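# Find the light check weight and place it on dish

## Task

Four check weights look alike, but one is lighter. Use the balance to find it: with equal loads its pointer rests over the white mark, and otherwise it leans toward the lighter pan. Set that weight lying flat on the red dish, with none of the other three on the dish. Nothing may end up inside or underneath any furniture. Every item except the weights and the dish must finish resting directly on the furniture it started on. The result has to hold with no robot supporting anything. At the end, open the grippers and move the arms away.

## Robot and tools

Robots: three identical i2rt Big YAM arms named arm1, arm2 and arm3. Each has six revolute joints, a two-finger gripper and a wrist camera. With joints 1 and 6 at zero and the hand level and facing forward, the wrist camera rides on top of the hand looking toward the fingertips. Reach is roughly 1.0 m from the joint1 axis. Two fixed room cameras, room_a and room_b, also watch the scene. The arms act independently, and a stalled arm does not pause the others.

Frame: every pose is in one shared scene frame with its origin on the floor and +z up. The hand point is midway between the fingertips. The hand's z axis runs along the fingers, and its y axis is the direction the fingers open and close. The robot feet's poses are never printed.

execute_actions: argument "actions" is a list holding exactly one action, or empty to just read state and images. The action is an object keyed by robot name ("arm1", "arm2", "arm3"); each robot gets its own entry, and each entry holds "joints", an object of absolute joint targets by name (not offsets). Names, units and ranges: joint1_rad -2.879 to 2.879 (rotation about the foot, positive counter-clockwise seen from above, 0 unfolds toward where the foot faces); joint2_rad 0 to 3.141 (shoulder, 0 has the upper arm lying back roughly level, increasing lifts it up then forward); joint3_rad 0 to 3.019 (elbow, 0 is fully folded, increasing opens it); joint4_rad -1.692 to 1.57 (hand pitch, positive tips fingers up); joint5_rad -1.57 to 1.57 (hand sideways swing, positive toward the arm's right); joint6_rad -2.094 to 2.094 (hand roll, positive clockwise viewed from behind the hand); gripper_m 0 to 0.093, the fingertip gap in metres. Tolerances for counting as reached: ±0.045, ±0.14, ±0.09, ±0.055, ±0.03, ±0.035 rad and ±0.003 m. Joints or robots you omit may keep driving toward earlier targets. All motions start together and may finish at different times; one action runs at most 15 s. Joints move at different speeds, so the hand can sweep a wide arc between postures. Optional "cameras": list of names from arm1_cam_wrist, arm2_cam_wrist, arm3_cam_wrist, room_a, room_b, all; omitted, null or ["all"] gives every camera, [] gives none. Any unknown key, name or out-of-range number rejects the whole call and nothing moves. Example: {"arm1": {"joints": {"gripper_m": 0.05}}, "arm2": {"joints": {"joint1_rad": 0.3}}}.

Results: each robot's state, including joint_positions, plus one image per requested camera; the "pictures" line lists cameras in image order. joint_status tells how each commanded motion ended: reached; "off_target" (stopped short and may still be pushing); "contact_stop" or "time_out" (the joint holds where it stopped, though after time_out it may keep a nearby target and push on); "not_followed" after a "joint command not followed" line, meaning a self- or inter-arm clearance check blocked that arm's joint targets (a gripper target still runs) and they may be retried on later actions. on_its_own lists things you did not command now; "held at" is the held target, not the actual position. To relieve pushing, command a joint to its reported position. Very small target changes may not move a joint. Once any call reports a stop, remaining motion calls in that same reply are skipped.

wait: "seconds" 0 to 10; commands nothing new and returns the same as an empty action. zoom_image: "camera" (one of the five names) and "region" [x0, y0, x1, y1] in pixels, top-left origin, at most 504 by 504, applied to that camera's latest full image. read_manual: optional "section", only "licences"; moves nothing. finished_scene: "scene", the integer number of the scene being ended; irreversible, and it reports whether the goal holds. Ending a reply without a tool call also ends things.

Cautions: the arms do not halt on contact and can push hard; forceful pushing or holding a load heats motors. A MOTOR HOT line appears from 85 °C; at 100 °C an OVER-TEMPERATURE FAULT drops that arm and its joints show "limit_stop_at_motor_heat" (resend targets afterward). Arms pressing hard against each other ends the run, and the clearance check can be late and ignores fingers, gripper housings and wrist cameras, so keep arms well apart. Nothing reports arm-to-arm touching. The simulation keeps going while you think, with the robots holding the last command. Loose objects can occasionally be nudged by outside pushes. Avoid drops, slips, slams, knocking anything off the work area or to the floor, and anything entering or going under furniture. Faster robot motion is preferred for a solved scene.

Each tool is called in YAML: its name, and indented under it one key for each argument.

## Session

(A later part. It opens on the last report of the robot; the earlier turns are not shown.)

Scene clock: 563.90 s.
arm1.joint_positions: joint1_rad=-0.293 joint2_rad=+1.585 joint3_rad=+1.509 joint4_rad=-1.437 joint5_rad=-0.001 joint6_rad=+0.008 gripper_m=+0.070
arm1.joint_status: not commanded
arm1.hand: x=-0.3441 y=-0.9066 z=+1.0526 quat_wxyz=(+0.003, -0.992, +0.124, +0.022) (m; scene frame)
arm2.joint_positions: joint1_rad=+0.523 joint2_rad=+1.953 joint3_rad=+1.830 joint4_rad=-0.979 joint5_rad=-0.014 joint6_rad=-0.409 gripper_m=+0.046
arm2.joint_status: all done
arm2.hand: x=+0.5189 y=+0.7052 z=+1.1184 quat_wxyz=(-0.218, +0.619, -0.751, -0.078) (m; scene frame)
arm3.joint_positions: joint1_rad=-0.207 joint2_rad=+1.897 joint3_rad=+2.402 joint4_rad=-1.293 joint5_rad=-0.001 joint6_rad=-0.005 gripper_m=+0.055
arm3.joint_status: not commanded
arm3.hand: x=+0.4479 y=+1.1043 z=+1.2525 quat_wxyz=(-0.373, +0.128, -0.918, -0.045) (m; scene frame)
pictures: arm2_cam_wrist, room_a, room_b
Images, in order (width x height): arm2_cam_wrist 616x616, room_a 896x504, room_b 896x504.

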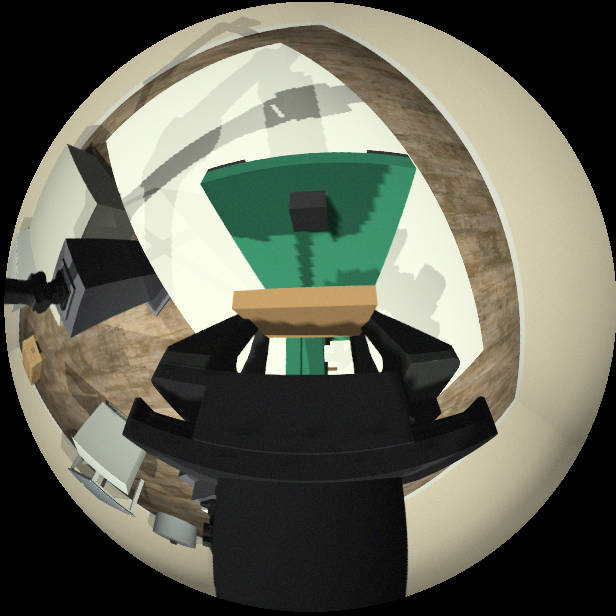

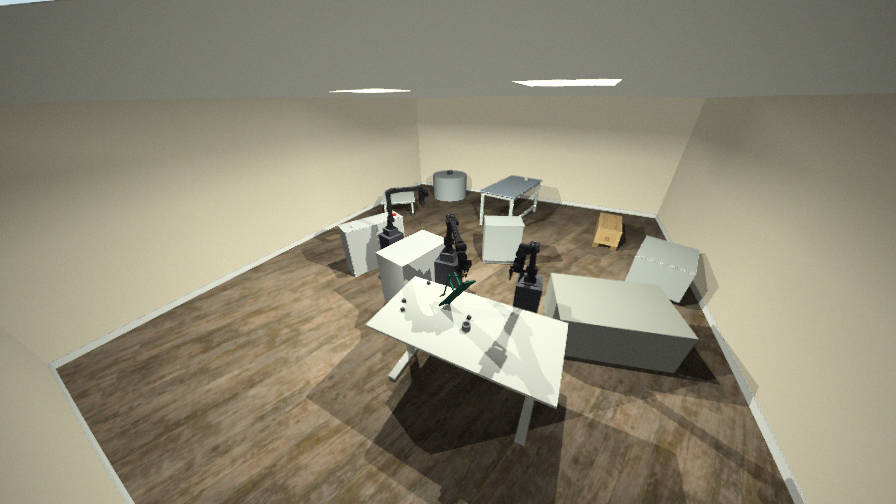

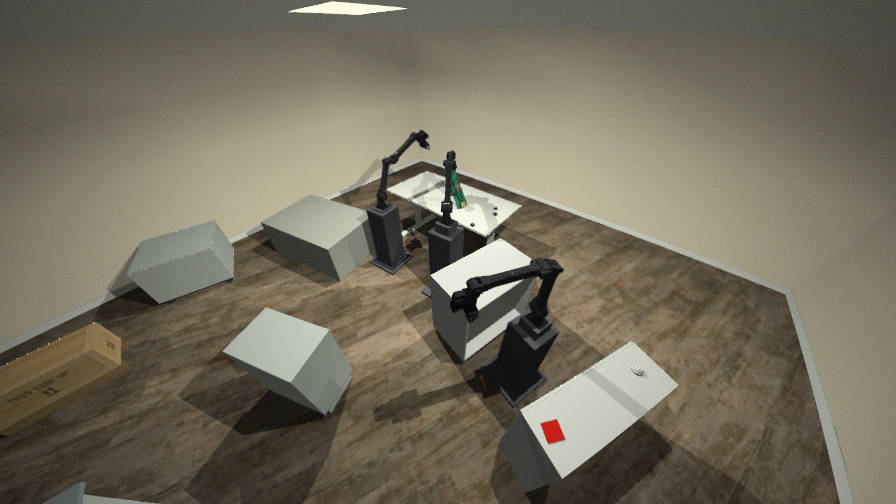

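execute_actions:
  actions:
    - {"arm2":{"joints":{"joint1_rad":0.55,"joint2_rad":2.2,"joint3_rad":2.0,"joint4_rad":-1.0}}}
  cameras: ["room_a"]

zoom_image:
  camera: "room_a"
  region: [360,200,600,380]

Scene clock: 568.40 s.
arm1.joint_positions: joint1_rad=-0.293 joint2_rad=+1.585 joint3_rad=+1.509 joint4_rad=-1.437 joint5_rad=-0.001 joint6_rad=+0.008 gripper_m=+0.070
arm1.joint_status: not commanded
arm1.hand: x=-0.3441 y=-0.9066 z=+1.0526 quat_wxyz=(+0.003, -0.992, +0.124, +0.022) (m; scene frame)
arm2.joint_positions: joint1_rad=+0.603 joint2_rad=+2.214 joint3_rad=+2.005 joint4_rad=-0.957 joint5_rad=-0.016 joint6_rad=-0.476 gripper_m=+0.045
arm2.joint_status: joint1_rad off_target (ended at +0.604, target +0.550); the others done
arm2.hand: x=+0.4963 y=+0.7864 z=+1.0167 quat_wxyz=(-0.187, +0.677, -0.708, -0.072) (m; scene frame)
arm3.joint_positions: joint1_rad=-0.207 joint2_rad=+1.897 joint3_rad=+2.402 joint4_rad=-1.293 joint5_rad=-0.001 joint6_rad=-0.005 gripper_m=+0.055
arm3.joint_status: not commanded
arm3.hand: x=+0.4479 y=+1.1043 z=+1.2525 quat_wxyz=(-0.373, +0.128, -0.918, -0.045) (m; scene frame)
pictures: room_a
Images, in order (width x height): room_a 896x504.

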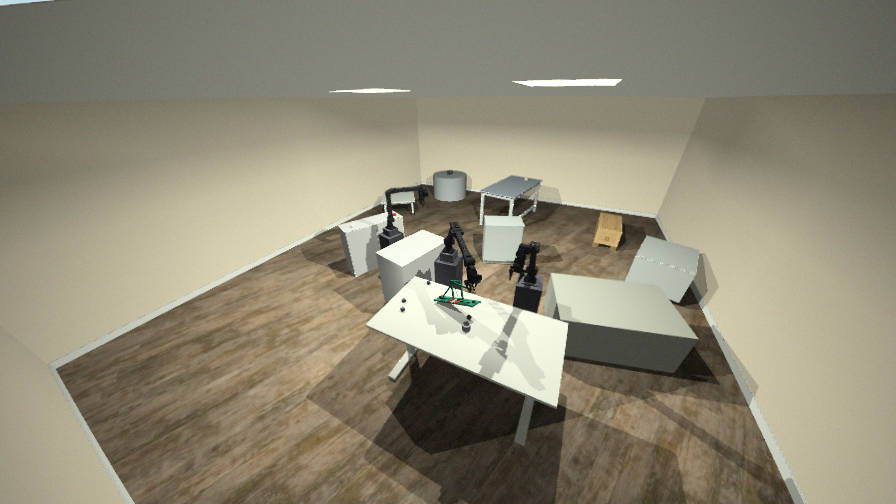

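Region (360, 200, 600, 380) of room_a's 896x504 image, scaled by 2.100, with more detail than that image has; it fills the top 378 rows of this view, and the rest is white.

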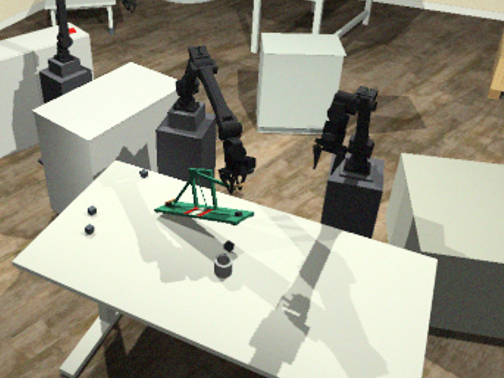

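Base seems flat now. Release.

execute_actions:
  actions:
    - {"arm2":{"joints":{"gripper_m":0.08,"joint1_rad":0.6}}}
  cameras: []

execute_actions:
  actions:
    - {"arm2":{"joints":{"joint2_rad":1.9}}}
  cameras: ["room_a","arm2_cam_wrist"]

zoom_image:
  camera: "room_a"
  region: [360,200,600,380]

Scene clock: 570.47 s.
arm1.joint_positions: joint1_rad=-0.293 joint2_rad=+1.585 joint3_rad=+1.509 joint4_rad=-1.437 joint5_rad=-0.001 joint6_rad=+0.008 gripper_m=+0.070
arm1.joint_status: not commanded
arm1.hand: x=-0.3441 y=-0.9066 z=+1.0526 quat_wxyz=(+0.003, -0.992, +0.124, +0.022) (m; scene frame)
arm2.joint_positions: joint1_rad=+0.605 joint2_rad=+2.211 joint3_rad=+2.005 joint4_rad=-0.986 joint5_rad=-0.003 joint6_rad=-0.409 gripper_m=+0.080
arm2.joint_status: all done
arm2.hand: x=+0.4943 y=+0.7801 z=+1.0160 quat_wxyz=(-0.175, +0.655, -0.732, -0.068) (m; scene frame)
arm3.joint_positions: joint1_rad=-0.207 joint2_rad=+1.897 joint3_rad=+2.402 joint4_rad=-1.293 joint5_rad=-0.001 joint6_rad=-0.005 gripper_m=+0.055
arm3.joint_status: not commanded
arm3.hand: x=+0.4479 y=+1.1043 z=+1.2525 quat_wxyz=(-0.373, +0.128, -0.918, -0.045) (m; scene frame)
pictures: none
No camera images: the call's "cameras" was empty. Leave "cameras" out to get every camera's image.

Scene clock: 572.17 s.
arm1.joint_positions: joint1_rad=-0.293 joint2_rad=+1.585 joint3_rad=+1.509 joint4_rad=-1.437 joint5_rad=-0.001 joint6_rad=+0.008 gripper_m=+0.070
arm1.joint_status: not commanded
arm1.hand: x=-0.3441 y=-0.9066 z=+1.0526 quat_wxyz=(+0.003, -0.992, +0.124, +0.022) (m; scene frame)
arm2.joint_positions: joint1_rad=+0.605 joint2_rad=+1.893 joint3_rad=+1.997 joint4_rad=-0.991 joint5_rad=-0.003 joint6_rad=-0.408 gripper_m=+0.080
arm2.joint_status: all done
arm2.hand: x=+0.4851 y=+0.7562 z=+1.2460 quat_wxyz=(-0.314, +0.627, -0.704, -0.115) (m; scene frame)
arm3.joint_positions: joint1_rad=-0.207 joint2_rad=+1.897 joint3_rad=+2.402 joint4_rad=-1.293 joint5_rad=-0.001 joint6_rad=-0.005 gripper_m=+0.055
arm3.joint_status: not commanded
arm3.hand: x=+0.4479 y=+1.1043 z=+1.2525 quat_wxyz=(-0.373, +0.128, -0.918, -0.045) (m; scene frame)
pictures: arm2_cam_wrist, room_a
Images, in order (width x height): arm2_cam_wrist 616x616, room_a 896x504.

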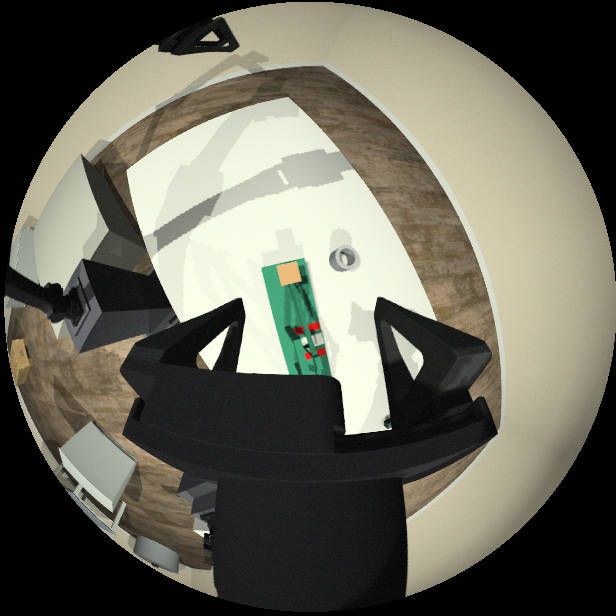

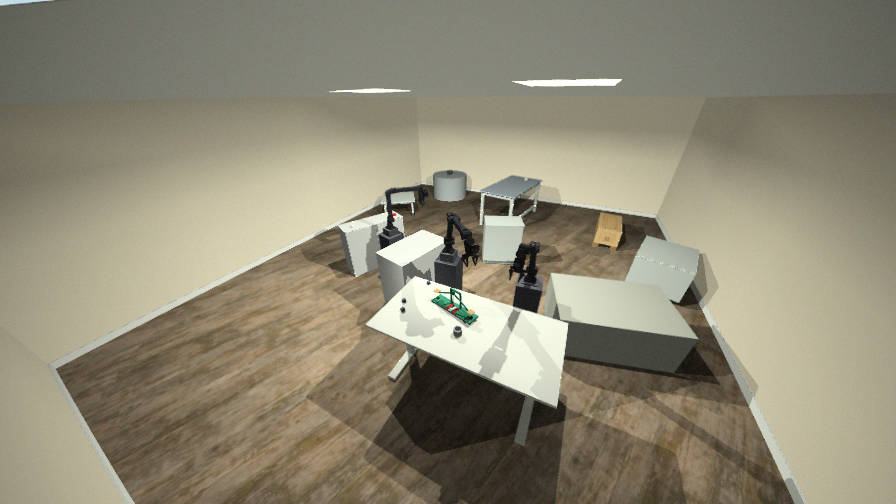

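Region (360, 200, 600, 380) of room_a's 896x504 image, scaled by 2.100, with more detail than that image has; it fills the top 378 rows of this view, and the rest is white.

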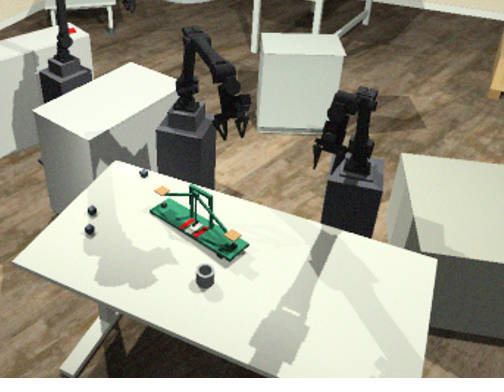

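zoom_image:
  camera: "room_a"
  region: [420,280,520,350]

execute_actions:
  actions:
    - {"arm2":{"joints":{"joint1_rad":0.35,"joint2_rad":2.1,"joint3_rad":2.0,"joint4_rad":-1.3,"joint6_rad":0}}}
  cameras: ["arm2_cam_wrist","room_b"]

Region (420, 280, 520, 350) of room_a's 896x504 image, scaled by 5.040, with more detail than that image has; it fills the top 353 rows of this view, and the rest is white.

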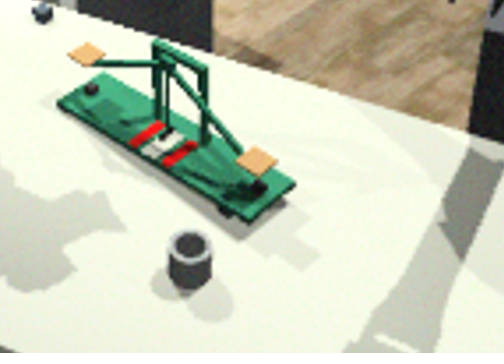

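Scene clock: 575.17 s.
arm1.joint_positions: joint1_rad=-0.293 joint2_rad=+1.585 joint3_rad=+1.509 joint4_rad=-1.437 joint5_rad=-0.001 joint6_rad=+0.008 gripper_m=+0.070
arm1.joint_status: not commanded
arm1.hand: x=-0.3441 y=-0.9066 z=+1.0526 quat_wxyz=(+0.003, -0.992, +0.124, +0.022) (m; scene frame)
arm2.joint_positions: joint1_rad=+0.359 joint2_rad=+2.103 joint3_rad=+1.992 joint4_rad=-1.289 joint5_rad=+0.002 joint6_rad=-0.009 gripper_m=+0.080
arm2.joint_status: all done
arm2.hand: x=+0.5955 y=+0.6138 z=+1.0638 quat_wxyz=(-0.073, +0.395, -0.915, -0.038) (m; scene frame)
arm3.joint_positions: joint1_rad=-0.207 joint2_rad=+1.897 joint3_rad=+2.402 joint4_rad=-1.293 joint5_rad=-0.001 joint6_rad=-0.005 gripper_m=+0.055
arm3.joint_status: not commanded
arm3.hand: x=+0.4479 y=+1.1043 z=+1.2525 quat_wxyz=(-0.373, +0.128, -0.918, -0.045) (m; scene frame)
pictures: arm2_cam_wrist, room_b
Images, in order (width x height): arm2_cam_wrist 616x616, room_b 896x504.

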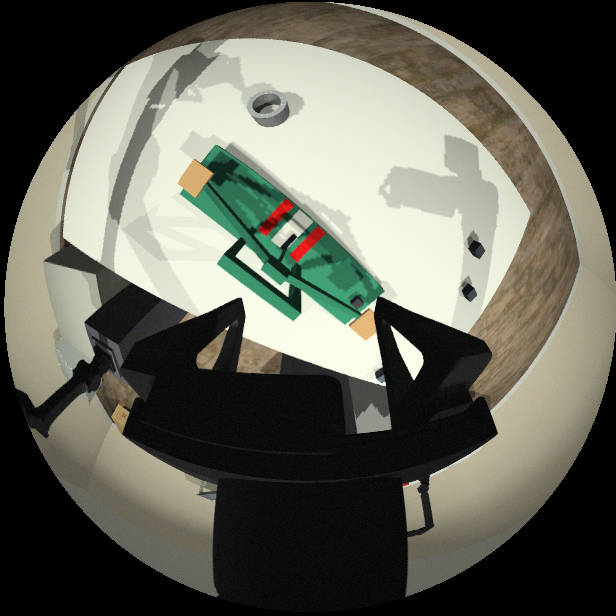

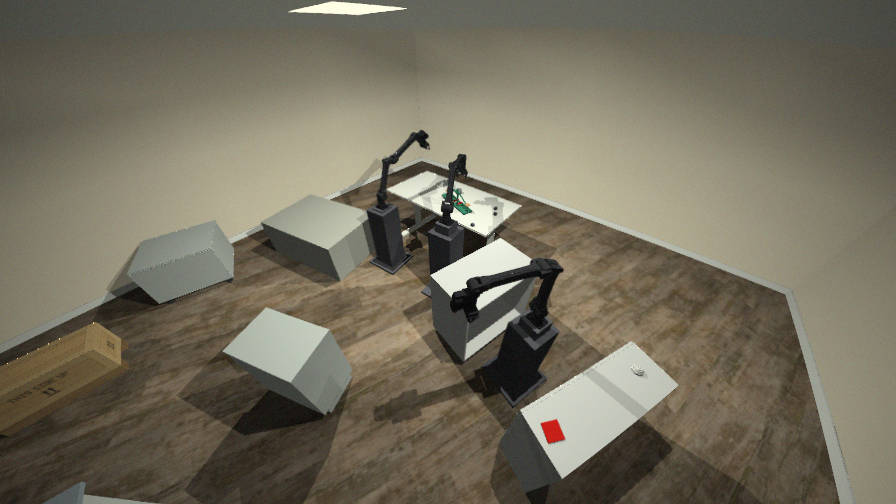

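execute_actions:
  actions:
    - {"arm2":{"joints":{"joint1_rad":0.45,"joint2_rad":2.15,"joint3_rad":1.9,"joint4_rad":-1.3,"joint6_rad":-0.8}}}
  cameras: ["arm2_cam_wrist"]

Scene clock: 580.67 s.
arm1.joint_positions: joint1_rad=-0.293 joint2_rad=+1.585 joint3_rad=+1.509 joint4_rad=-1.437 joint5_rad=-0.001 joint6_rad=+0.008 gripper_m=+0.070
arm1.joint_status: not commanded
arm1.hand: x=-0.3441 y=-0.9066 z=+1.0526 quat_wxyz=(+0.003, -0.992, +0.124, +0.022) (m; scene frame)
arm2.joint_positions: joint1_rad=+0.457 joint2_rad=+2.138 joint3_rad=+1.909 joint4_rad=-1.289 joint5_rad=+0.001 joint6_rad=-0.791 gripper_m=+0.080
arm2.joint_status: all done
arm2.hand: x=+0.5269 y=+0.6384 z=+1.0086 quat_wxyz=(-0.024, +0.750, -0.661, -0.009) (m; scene frame)
arm3.joint_positions: joint1_rad=-0.207 joint2_rad=+1.897 joint3_rad=+2.402 joint4_rad=-1.293 joint5_rad=-0.001 joint6_rad=-0.005 gripper_m=+0.055
arm3.joint_status: not commanded
arm3.hand: x=+0.4479 y=+1.1043 z=+1.2525 quat_wxyz=(-0.373, +0.128, -0.918, -0.045) (m; scene frame)
pictures: arm2_cam_wrist
Images, in order (width x height): arm2_cam_wrist 616x616.

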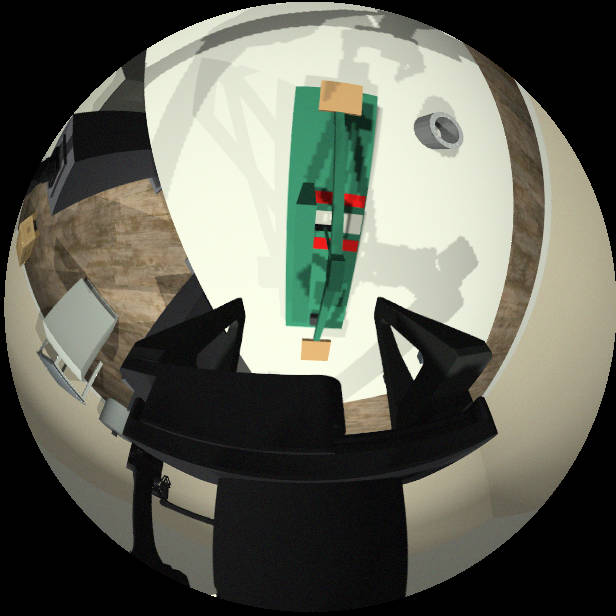

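execute_actions:
  actions:
    - {"arm2":{"joints":{"joint1_rad":0.45,"joint2_rad":2.25,"joint4_rad":-1.22}}}
  cameras: ["arm2_cam_wrist"]

Scene clock: 582.93 s.
arm1.joint_positions: joint1_rad=-0.293 joint2_rad=+1.585 joint3_rad=+1.509 joint4_rad=-1.437 joint5_rad=-0.001 joint6_rad=+0.008 gripper_m=+0.070
arm1.joint_status: not commanded
arm1.hand: x=-0.3441 y=-0.9066 z=+1.0526 quat_wxyz=(+0.003, -0.992, +0.124, +0.022) (m; scene frame)
arm2.joint_positions: joint1_rad=+0.457 joint2_rad=+2.247 joint3_rad=+1.905 joint4_rad=-1.233 joint5_rad=+0.001 joint6_rad=-0.792 gripper_m=+0.080
arm2.joint_status: all done
arm2.hand: x=+0.5277 y=+0.6413 z=+0.9371 quat_wxyz=(+0.004, +0.750, -0.661, -0.007) (m; scene frame)
arm3.joint_positions: joint1_rad=-0.207 joint2_rad=+1.897 joint3_rad=+2.402 joint4_rad=-1.293 joint5_rad=-0.001 joint6_rad=-0.005 gripper_m=+0.055
arm3.joint_status: not commanded
arm3.hand: x=+0.4479 y=+1.1043 z=+1.2525 quat_wxyz=(-0.373, +0.128, -0.918, -0.045) (m; scene frame)
pictures: arm2_cam_wrist
Images, in order (width x height): arm2_cam_wrist 616x616.

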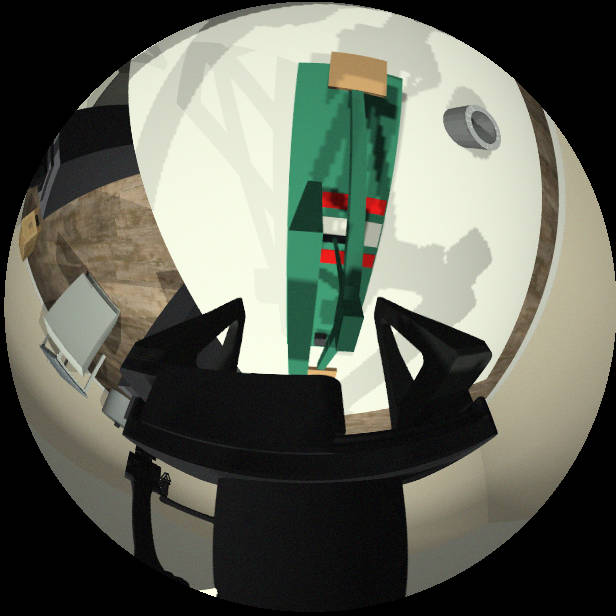

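execute_actions:
  actions:
    - {"arm2":{"joints":{"joint2_rad":2.31,"joint3_rad":1.93}}}
  cameras: ["arm2_cam_wrist"]

execute_actions:
  actions:
    - {"arm2":{"joints":{"gripper_m":0.01}}}
  cameras: ["arm2_cam_wrist"]

Scene clock: 585.77 s.
arm1.joint_positions: joint1_rad=-0.293 joint2_rad=+1.585 joint3_rad=+1.509 joint4_rad=-1.437 joint5_rad=-0.001 joint6_rad=+0.008 gripper_m=+0.070
arm1.joint_status: not commanded
arm1.hand: x=-0.3441 y=-0.9066 z=+1.0526 quat_wxyz=(+0.003, -0.992, +0.124, +0.022) (m; scene frame)
arm2.joint_positions: joint1_rad=+0.457 joint2_rad=+2.291 joint3_rad=+1.905 joint4_rad=-1.233 joint5_rad=+0.001 joint6_rad=-0.792 gripper_m=+0.080
arm2.joint_status: all done
arm2.hand: x=+0.5236 y=+0.6368 z=+0.9085 quat_wxyz=(+0.027, +0.750, -0.661, -0.006) (m; scene frame)
arm3.joint_positions: joint1_rad=-0.207 joint2_rad=+1.897 joint3_rad=+2.402 joint4_rad=-1.293 joint5_rad=-0.001 joint6_rad=-0.005 gripper_m=+0.055
arm3.joint_status: not commanded
arm3.hand: x=+0.4479 y=+1.1043 z=+1.2525 quat_wxyz=(-0.373, +0.128, -0.918, -0.045) (m; scene frame)
pictures: arm2_cam_wrist
Images, in order (width x height): arm2_cam_wrist 616x616.

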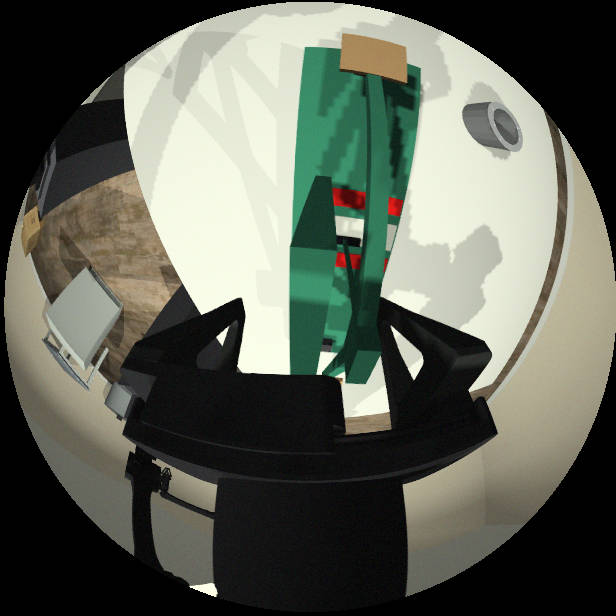

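Scene clock: 586.43 s.
arm1.joint_positions: joint1_rad=-0.293 joint2_rad=+1.585 joint3_rad=+1.509 joint4_rad=-1.437 joint5_rad=-0.001 joint6_rad=+0.008 gripper_m=+0.070
arm1.joint_status: not commanded
arm1.hand: x=-0.3441 y=-0.9066 z=+1.0526 quat_wxyz=(+0.003, -0.992, +0.124, +0.022) (m; scene frame)
arm2.joint_positions: joint1_rad=+0.455 joint2_rad=+2.291 joint3_rad=+1.905 joint4_rad=-1.221 joint5_rad=+0.004 joint6_rad=-0.787 gripper_m=+0.044
arm2.joint_status: gripper_m off_target (ended at +0.044, target +0.010)
arm2.hand: x=+0.5267 y=+0.6379 z=+0.9083 quat_wxyz=(+0.021, +0.748, -0.663, -0.005) (m; scene frame)
arm3.joint_positions: joint1_rad=-0.207 joint2_rad=+1.897 joint3_rad=+2.402 joint4_rad=-1.293 joint5_rad=-0.001 joint6_rad=-0.005 gripper_m=+0.055
arm3.joint_status: not commanded
arm3.hand: x=+0.4479 y=+1.1043 z=+1.2525 quat_wxyz=(-0.373, +0.128, -0.918, -0.045) (m; scene frame)
pictures: arm2_cam_wrist
Images, in order (width x height): arm2_cam_wrist 616x616.

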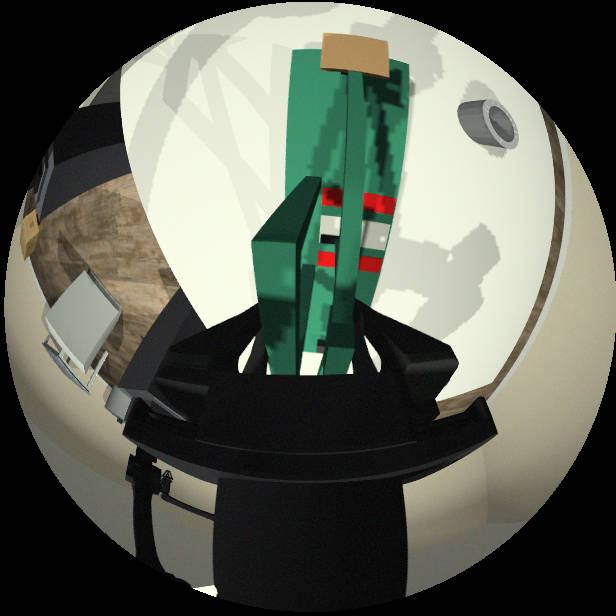

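Lift, then move back toward original location.

execute_actions:
  actions:
    - {"arm2":{"joints":{"joint2_rad":2.15}}}
  cameras: []

execute_actions:
  actions:
    - {"arm2":{"joints":{"joint1_rad":0.3,"joint3_rad":1.7,"joint2_rad":2.1,"joint4_rad":-1.17}}}
  cameras: ["room_a"]

zoom_image:
  camera: "room_a"
  region: [360,200,600,380]

Scene clock: 588.63 s.
arm1.joint_positions: joint1_rad=-0.293 joint2_rad=+1.585 joint3_rad=+1.509 joint4_rad=-1.437 joint5_rad=-0.001 joint6_rad=+0.008 gripper_m=+0.070
arm1.joint_status: not commanded
arm1.hand: x=-0.3441 y=-0.9066 z=+1.0526 quat_wxyz=(+0.003, -0.992, +0.124, +0.022) (m; scene frame)
arm2.joint_positions: joint1_rad=+0.450 joint2_rad=+2.281 joint3_rad=+1.905 joint4_rad=-1.213 joint5_rad=+0.004 joint6_rad=-0.797 gripper_m=+0.044
arm2.joint_status: all done
arm2.hand: x=+0.5318 y=+0.6385 z=+0.9146 quat_wxyz=(+0.011, +0.750, -0.661, -0.006) (m; scene frame)
arm3.joint_positions: joint1_rad=-0.207 joint2_rad=+1.897 joint3_rad=+2.402 joint4_rad=-1.293 joint5_rad=-0.001 joint6_rad=-0.005 gripper_m=+0.055
arm3.joint_status: not commanded
arm3.hand: x=+0.4479 y=+1.1043 z=+1.2525 quat_wxyz=(-0.373, +0.128, -0.918, -0.045) (m; scene frame)
pictures: none
No camera images: the call's "cameras" was empty. Leave "cameras" out to get every camera's image.

Scene clock: 589.70 s.
arm1.joint_positions: joint1_rad=-0.293 joint2_rad=+1.585 joint3_rad=+1.509 joint4_rad=-1.437 joint5_rad=-0.001 joint6_rad=+0.008 gripper_m=+0.070
arm1.joint_status: not commanded
arm1.hand: x=-0.3441 y=-0.9066 z=+1.0526 quat_wxyz=(+0.003, -0.992, +0.124, +0.022) (m; scene frame)
arm2.joint_positions: joint1_rad=+0.335 joint2_rad=+2.166 joint3_rad=+1.697 joint4_rad=-1.142 joint5_rad=-0.014 joint6_rad=-0.848 gripper_m=+0.044
arm2.joint_status: all done
arm2.hand: x=+0.5518 y=+0.5538 z=+0.9140 quat_wxyz=(+0.023, +0.728, -0.685, -0.016) (m; scene frame)
arm3.joint_positions: joint1_rad=-0.207 joint2_rad=+1.897 joint3_rad=+2.402 joint4_rad=-1.293 joint5_rad=-0.001 joint6_rad=-0.005 gripper_m=+0.055
arm3.joint_status: not commanded
arm3.hand: x=+0.4479 y=+1.1043 z=+1.2525 quat_wxyz=(-0.373, +0.128, -0.918, -0.045) (m; scene frame)
pictures: room_a
Images, in order (width x height): room_a 896x504.

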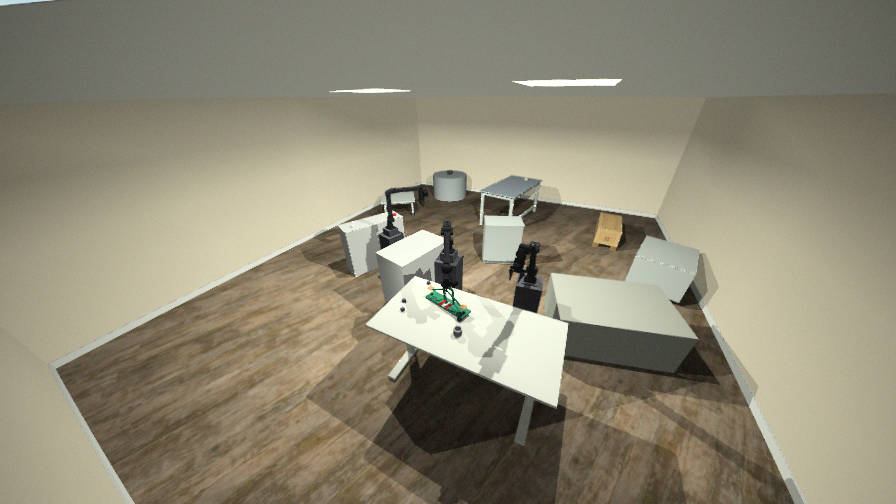

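Region (360, 200, 600, 380) of room_a's 896x504 image, scaled by 2.100, with more detail than that image has; it fills the top 378 rows of this view, and the rest is white.

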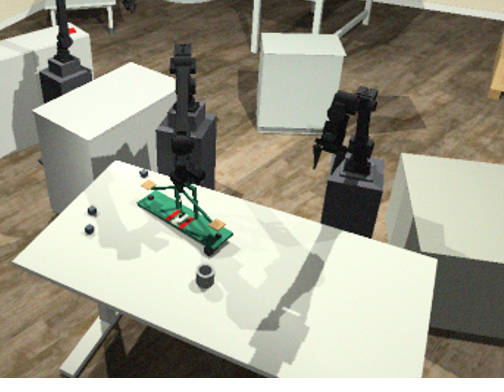

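execute_actions:
  actions:
    - {"arm2":{"joints":{"joint2_rad":2.0,"joint4_rad":-1.05}}}
  cameras: ["room_a"]

zoom_image:
  camera: "room_a"
  region: [360,200,600,380]

Scene clock: 592.60 s.
arm1.joint_positions: joint1_rad=-0.293 joint2_rad=+1.585 joint3_rad=+1.509 joint4_rad=-1.437 joint5_rad=-0.001 joint6_rad=+0.008 gripper_m=+0.070
arm1.joint_status: not commanded
arm1.hand: x=-0.3441 y=-0.9066 z=+1.0526 quat_wxyz=(+0.003, -0.992, +0.124, +0.022) (m; scene frame)
arm2.joint_positions: joint1_rad=+0.334 joint2_rad=+2.141 joint3_rad=+1.659 joint4_rad=-1.071 joint5_rad=-0.015 joint6_rad=-0.831 gripper_m=+0.044
arm2.joint_status: joint2_rad time_out (moved -0.026 of -0.166); the others done
arm2.on_its_own: joint2_rad reads +2.141 and still pushes toward +2.000 since a time_out
arm2.hand: x=+0.5553 y=+0.5571 z=+0.9164 quat_wxyz=(-0.006, +0.722, -0.692, -0.015) (m; scene frame)
arm3.joint_positions: joint1_rad=-0.207 joint2_rad=+1.897 joint3_rad=+2.402 joint4_rad=-1.293 joint5_rad=-0.001 joint6_rad=-0.005 gripper_m=+0.055
arm3.joint_status: not commanded
arm3.hand: x=+0.4479 y=+1.1043 z=+1.2525 quat_wxyz=(-0.373, +0.128, -0.918, -0.045) (m; scene frame)
pictures: room_a
Images, in order (width x height): room_a 896x504.

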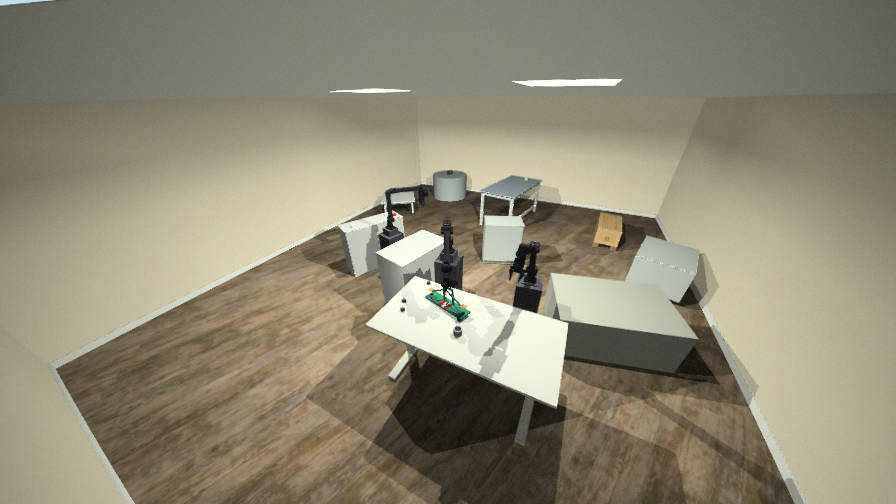

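Region (360, 200, 600, 380) of room_a's 896x504 image, scaled by 2.100, with more detail than that image has; it fills the top 378 rows of this view, and the rest is white.

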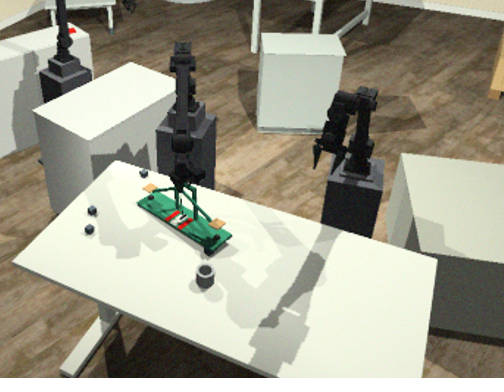

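execute_actions:
  actions:
    - {"arm2":{"joints":{"joint2_rad":1.8}}}
  cameras: ["room_a"]

zoom_image:
  camera: "room_a"
  region: [360,200,600,380]

Scene clock: 595.83 s.
arm1.joint_positions: joint1_rad=-0.293 joint2_rad=+1.585 joint3_rad=+1.509 joint4_rad=-1.437 joint5_rad=-0.001 joint6_rad=+0.008 gripper_m=+0.070
arm1.joint_status: not commanded
arm1.hand: x=-0.3441 y=-0.9066 z=+1.0526 quat_wxyz=(+0.003, -0.992, +0.124, +0.022) (m; scene frame)
arm2.joint_positions: joint1_rad=+0.297 joint2_rad=+1.943 joint3_rad=+1.612 joint4_rad=-1.065 joint5_rad=-0.006 joint6_rad=-0.802 gripper_m=+0.043
arm2.joint_status: joint2_rad time_out (moved -0.198 of -0.341)
arm2.on_its_own: joint2_rad reads +1.943 and still pushes toward +1.800 since a time_out
arm2.hand: x=+0.5750 y=+0.5389 z=+1.0189 quat_wxyz=(-0.085, +0.696, -0.713, -0.008) (m; scene frame)
arm3.joint_positions: joint1_rad=-0.207 joint2_rad=+1.897 joint3_rad=+2.402 joint4_rad=-1.293 joint5_rad=-0.001 joint6_rad=-0.005 gripper_m=+0.055
arm3.joint_status: not commanded
arm3.hand: x=+0.4479 y=+1.1043 z=+1.2525 quat_wxyz=(-0.373, +0.128, -0.918, -0.045) (m; scene frame)
pictures: room_a
Images, in order (width x height): room_a 896x504.

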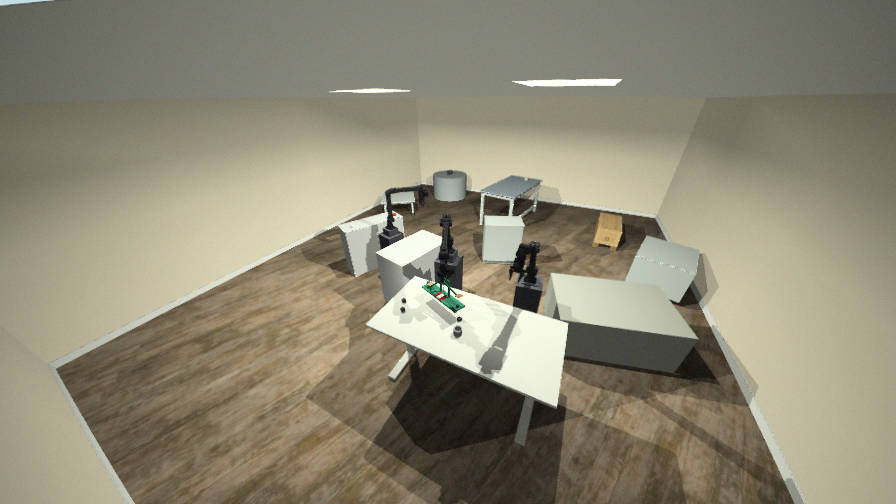

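Region (360, 200, 600, 380) of room_a's 896x504 image, scaled by 2.100, with more detail than that image has; it fills the top 378 rows of this view, and the rest is white.

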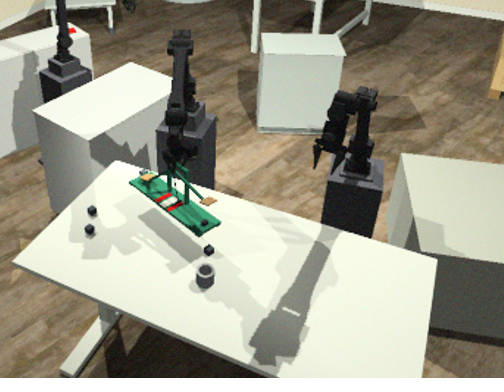

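execute_actions:
  actions:
    - {"arm2":{"joints":{"joint1_rad":0.22,"joint3_rad":1.85,"joint2_rad":2.0,"joint4_rad":-1.15}}}
  cameras: []

execute_actions:
  actions:
    - {"arm2":{"joints":{"joint2_rad":2.2,"joint4_rad":-1.2}}}
  cameras: ["room_a"]

zoom_image:
  camera: "room_a"
  region: [360,200,600,380]

Scene clock: 599.83 s.
arm1.joint_positions: joint1_rad=-0.293 joint2_rad=+1.585 joint3_rad=+1.509 joint4_rad=-1.437 joint5_rad=-0.001 joint6_rad=+0.008 gripper_m=+0.070
arm1.joint_status: not commanded
arm1.hand: x=-0.3441 y=-0.9066 z=+1.0526 quat_wxyz=(+0.003, -0.992, +0.124, +0.022) (m; scene frame)
arm2.joint_positions: joint1_rad=+0.208 joint2_rad=+2.163 joint3_rad=+1.684 joint4_rad=-1.142 joint5_rad=-0.001 joint6_rad=-0.804 gripper_m=+0.043
arm2.joint_status: joint2_rad time_out (moved +0.221 of +0.057); joint3_rad time_out (moved +0.072 of +0.238); the others done
arm2.on_its_own: joint2_rad reads +2.163 and still pushes toward +2.000 since a time_out; joint3_rad reads +1.684 and still pushes toward +1.797 since a time_out
arm2.hand: x=+0.6012 y=+0.4897 z=+0.9106 quat_wxyz=(+0.029, +0.667, -0.745, -0.010) (m; scene frame)
arm3.joint_positions: joint1_rad=-0.207 joint2_rad=+1.897 joint3_rad=+2.402 joint4_rad=-1.293 joint5_rad=-0.001 joint6_rad=-0.005 gripper_m=+0.055
arm3.joint_status: not commanded
arm3.hand: x=+0.4479 y=+1.1043 z=+1.2525 quat_wxyz=(-0.373, +0.128, -0.918, -0.045) (m; scene frame)
pictures: none
No camera images: the call's "cameras" was empty. Leave "cameras" out to get every camera's image.

not run: a stop came earlier in this reply.

Region (360, 200, 600, 380) of room_a's 896x504 image, scaled by 2.100, with more detail than that image has; it fills the top 378 rows of this view, and the rest is white.

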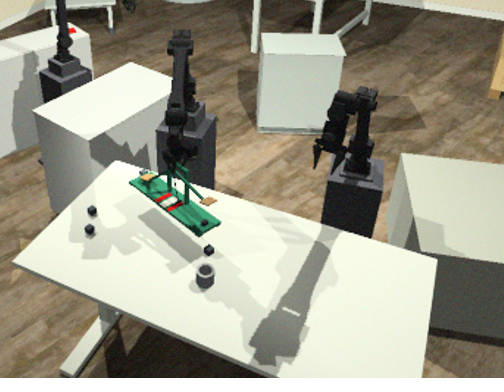

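It sagged down to the table. Release.

execute_actions:
  actions:
    - {"arm2":{"joints":{"joint2_rad":2.16,"joint3_rad":1.69,"gripper_m":0.08}}}
  cameras: []

execute_actions:
  actions:
    - {"arm2":{"joints":{"joint2_rad":1.9,"joint6_rad":0,"joint1_rad":0.0}}}
  cameras: ["room_a","arm2_cam_wrist"]

zoom_image:
  camera: "room_a"
  region: [360,200,600,380]

Scene clock: 602.07 s.
arm1.joint_positions: joint1_rad=-0.293 joint2_rad=+1.585 joint3_rad=+1.509 joint4_rad=-1.437 joint5_rad=-0.001 joint6_rad=+0.008 gripper_m=+0.070
arm1.joint_status: not commanded
arm1.hand: x=-0.3441 y=-0.9066 z=+1.0526 quat_wxyz=(+0.003, -0.992, +0.124, +0.022) (m; scene frame)
arm2.joint_positions: joint1_rad=+0.220 joint2_rad=+2.135 joint3_rad=+1.684 joint4_rad=-1.153 joint5_rad=-0.003 joint6_rad=-0.804 gripper_m=+0.080
arm2.joint_status: all done
arm2.hand: x=+0.5975 y=+0.4962 z=+0.9273 quat_wxyz=(+0.020, +0.671, -0.741, -0.010) (m; scene frame)
arm3.joint_positions: joint1_rad=-0.207 joint2_rad=+1.897 joint3_rad=+2.402 joint4_rad=-1.293 joint5_rad=-0.001 joint6_rad=-0.005 gripper_m=+0.055
arm3.joint_status: not commanded
arm3.hand: x=+0.4479 y=+1.1043 z=+1.2525 quat_wxyz=(-0.373, +0.128, -0.918, -0.045) (m; scene frame)
pictures: none
No camera images: the call's "cameras" was empty. Leave "cameras" out to get every camera's image.

Scene clock: 603.80 s.
arm1.joint_positions: joint1_rad=-0.293 joint2_rad=+1.585 joint3_rad=+1.509 joint4_rad=-1.437 joint5_rad=-0.001 joint6_rad=+0.008 gripper_m=+0.070
arm1.joint_status: not commanded
arm1.hand: x=-0.3441 y=-0.9066 z=+1.0526 quat_wxyz=(+0.003, -0.992, +0.124, +0.022) (m; scene frame)
arm2.joint_positions: joint1_rad=+0.005 joint2_rad=+1.884 joint3_rad=+1.684 joint4_rad=-1.153 joint5_rad=+0.002 joint6_rad=-0.009 gripper_m=+0.080
arm2.joint_status: all done
arm2.hand: x=+0.6824 y=+0.3885 z=+1.0774 quat_wxyz=(-0.099, +0.227, -0.968, -0.028) (m; scene frame)
arm3.joint_positions: joint1_rad=-0.207 joint2_rad=+1.897 joint3_rad=+2.402 joint4_rad=-1.293 joint5_rad=-0.001 joint6_rad=-0.005 gripper_m=+0.055
arm3.joint_status: not commanded
arm3.hand: x=+0.4479 y=+1.1043 z=+1.2525 quat_wxyz=(-0.373, +0.128, -0.918, -0.045) (m; scene frame)
pictures: arm2_cam_wrist, room_a
Images, in order (width x height): arm2_cam_wrist 616x616, room_a 896x504.

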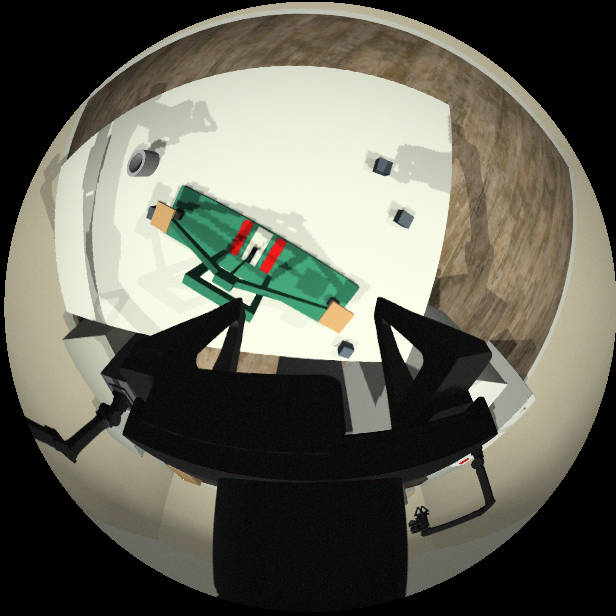

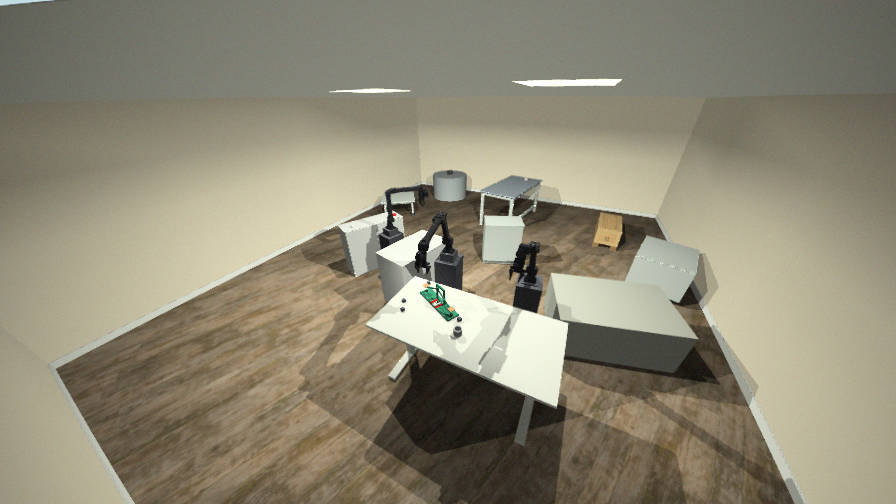

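Region (360, 200, 600, 380) of room_a's 896x504 image, scaled by 2.100, with more detail than that image has; it fills the top 378 rows of this view, and the rest is white.

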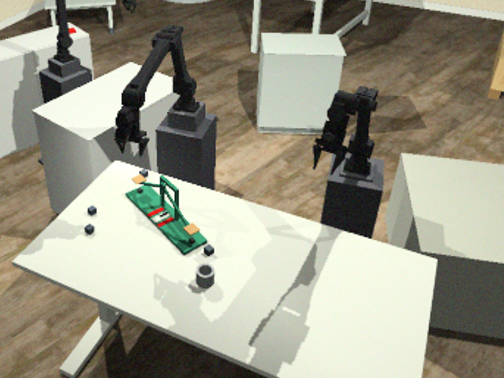

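execute_actions:
  actions:
    - {"arm2":{"joints":{"joint1_rad":-0.2,"joint2_rad":2.0,"joint3_rad":1.2,"joint4_rad":-0.9}}}
  cameras: ["arm2_cam_wrist"]

Scene clock: 607.17 s.
arm1.joint_positions: joint1_rad=-0.293 joint2_rad=+1.585 joint3_rad=+1.509 joint4_rad=-1.437 joint5_rad=-0.001 joint6_rad=+0.008 gripper_m=+0.070
arm1.joint_status: not commanded
arm1.hand: x=-0.3441 y=-0.9066 z=+1.0526 quat_wxyz=(+0.003, -0.992, +0.124, +0.022) (m; scene frame)
arm2.joint_positions: joint1_rad=-0.198 joint2_rad=+2.009 joint3_rad=+1.205 joint4_rad=-0.912 joint5_rad=+0.002 joint6_rad=-0.006 gripper_m=+0.080
arm2.joint_status: all done
arm2.hand: x=+0.5706 y=+0.2307 z=+0.8506 quat_wxyz=(+0.079, +0.127, -0.989, +0.006) (m; scene frame)
arm3.joint_positions: joint1_rad=-0.207 joint2_rad=+1.897 joint3_rad=+2.402 joint4_rad=-1.293 joint5_rad=-0.001 joint6_rad=-0.005 gripper_m=+0.055
arm3.joint_status: not commanded
arm3.hand: x=+0.4479 y=+1.1043 z=+1.2525 quat_wxyz=(-0.373, +0.128, -0.918, -0.045) (m; scene frame)
pictures: arm2_cam_wrist
Images, in order (width x height): arm2_cam_wrist 616x616.

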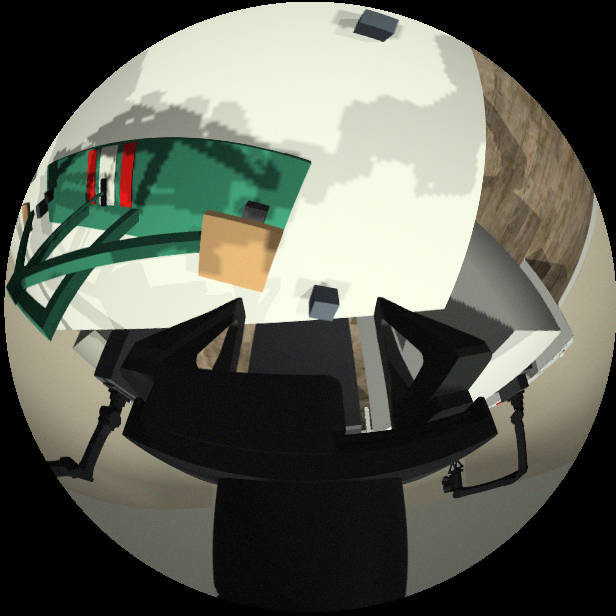

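execute_actions:
  actions:
    - {"arm2":{"joints":{"joint1_rad":-0.23,"joint2_rad":2.17,"joint4_rad":-0.82}}}
  cameras: ["arm2_cam_wrist"]

Scene clock: 609.80 s.
arm1.joint_positions: joint1_rad=-0.293 joint2_rad=+1.585 joint3_rad=+1.509 joint4_rad=-1.437 joint5_rad=-0.001 joint6_rad=+0.008 gripper_m=+0.070
arm1.joint_status: not commanded
arm1.hand: x=-0.3441 y=-0.9066 z=+1.0526 quat_wxyz=(+0.003, -0.992, +0.124, +0.022) (m; scene frame)
arm2.joint_positions: joint1_rad=-0.224 joint2_rad=+2.173 joint3_rad=+1.201 joint4_rad=-0.828 joint5_rad=-0.002 joint6_rad=-0.004 gripper_m=+0.080
arm2.joint_status: all done
arm2.hand: x=+0.5511 y=+0.2151 z=+0.7735 quat_wxyz=(+0.121, +0.113, -0.986, +0.008) (m; scene frame)
arm3.joint_positions: joint1_rad=-0.207 joint2_rad=+1.897 joint3_rad=+2.402 joint4_rad=-1.293 joint5_rad=-0.001 joint6_rad=-0.005 gripper_m=+0.055
arm3.joint_status: not commanded
arm3.hand: x=+0.4479 y=+1.1043 z=+1.2525 quat_wxyz=(-0.373, +0.128, -0.918, -0.045) (m; scene frame)
pictures: arm2_cam_wrist
Images, in order (width x height): arm2_cam_wrist 616x616.

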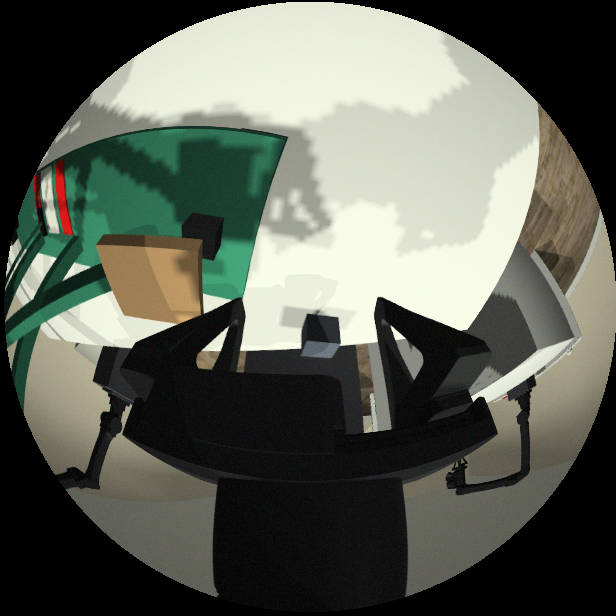

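execute_actions:
  actions:
    - {"arm2":{"joints":{"joint2_rad":2.25,"joint4_rad":-0.84}}}
  cameras: ["arm2_cam_wrist"]

Scene clock: 611.47 s.
arm1.joint_positions: joint1_rad=-0.293 joint2_rad=+1.585 joint3_rad=+1.509 joint4_rad=-1.437 joint5_rad=-0.001 joint6_rad=+0.008 gripper_m=+0.070
arm1.joint_status: not commanded
arm1.hand: x=-0.3441 y=-0.9066 z=+1.0526 quat_wxyz=(+0.003, -0.992, +0.124, +0.022) (m; scene frame)
arm2.joint_positions: joint1_rad=-0.224 joint2_rad=+2.239 joint3_rad=+1.201 joint4_rad=-0.828 joint5_rad=-0.002 joint6_rad=-0.004 gripper_m=+0.080
arm2.joint_status: all done
arm2.hand: x=+0.5318 y=+0.2110 z=+0.7462 quat_wxyz=(+0.153, +0.113, -0.982, +0.011) (m; scene frame)
arm3.joint_positions: joint1_rad=-0.207 joint2_rad=+1.897 joint3_rad=+2.402 joint4_rad=-1.293 joint5_rad=-0.001 joint6_rad=-0.005 gripper_m=+0.055
arm3.joint_status: not commanded
arm3.hand: x=+0.4479 y=+1.1043 z=+1.2525 quat_wxyz=(-0.373, +0.128, -0.918, -0.045) (m; scene frame)
pictures: arm2_cam_wrist
Images, in order (width x height): arm2_cam_wrist 616x616.

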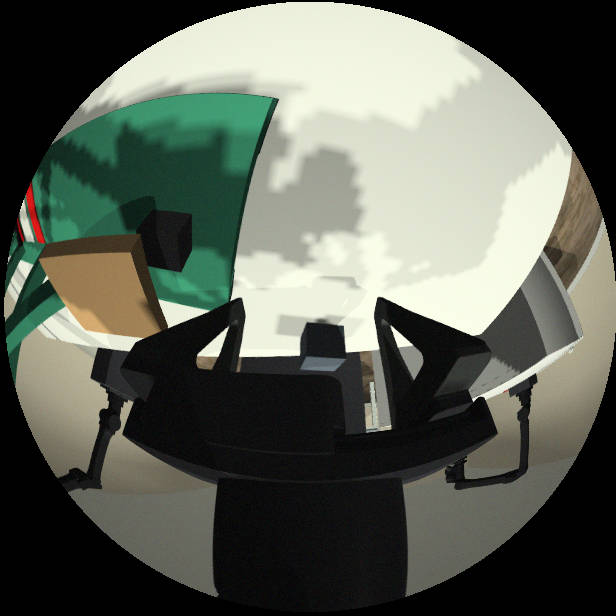

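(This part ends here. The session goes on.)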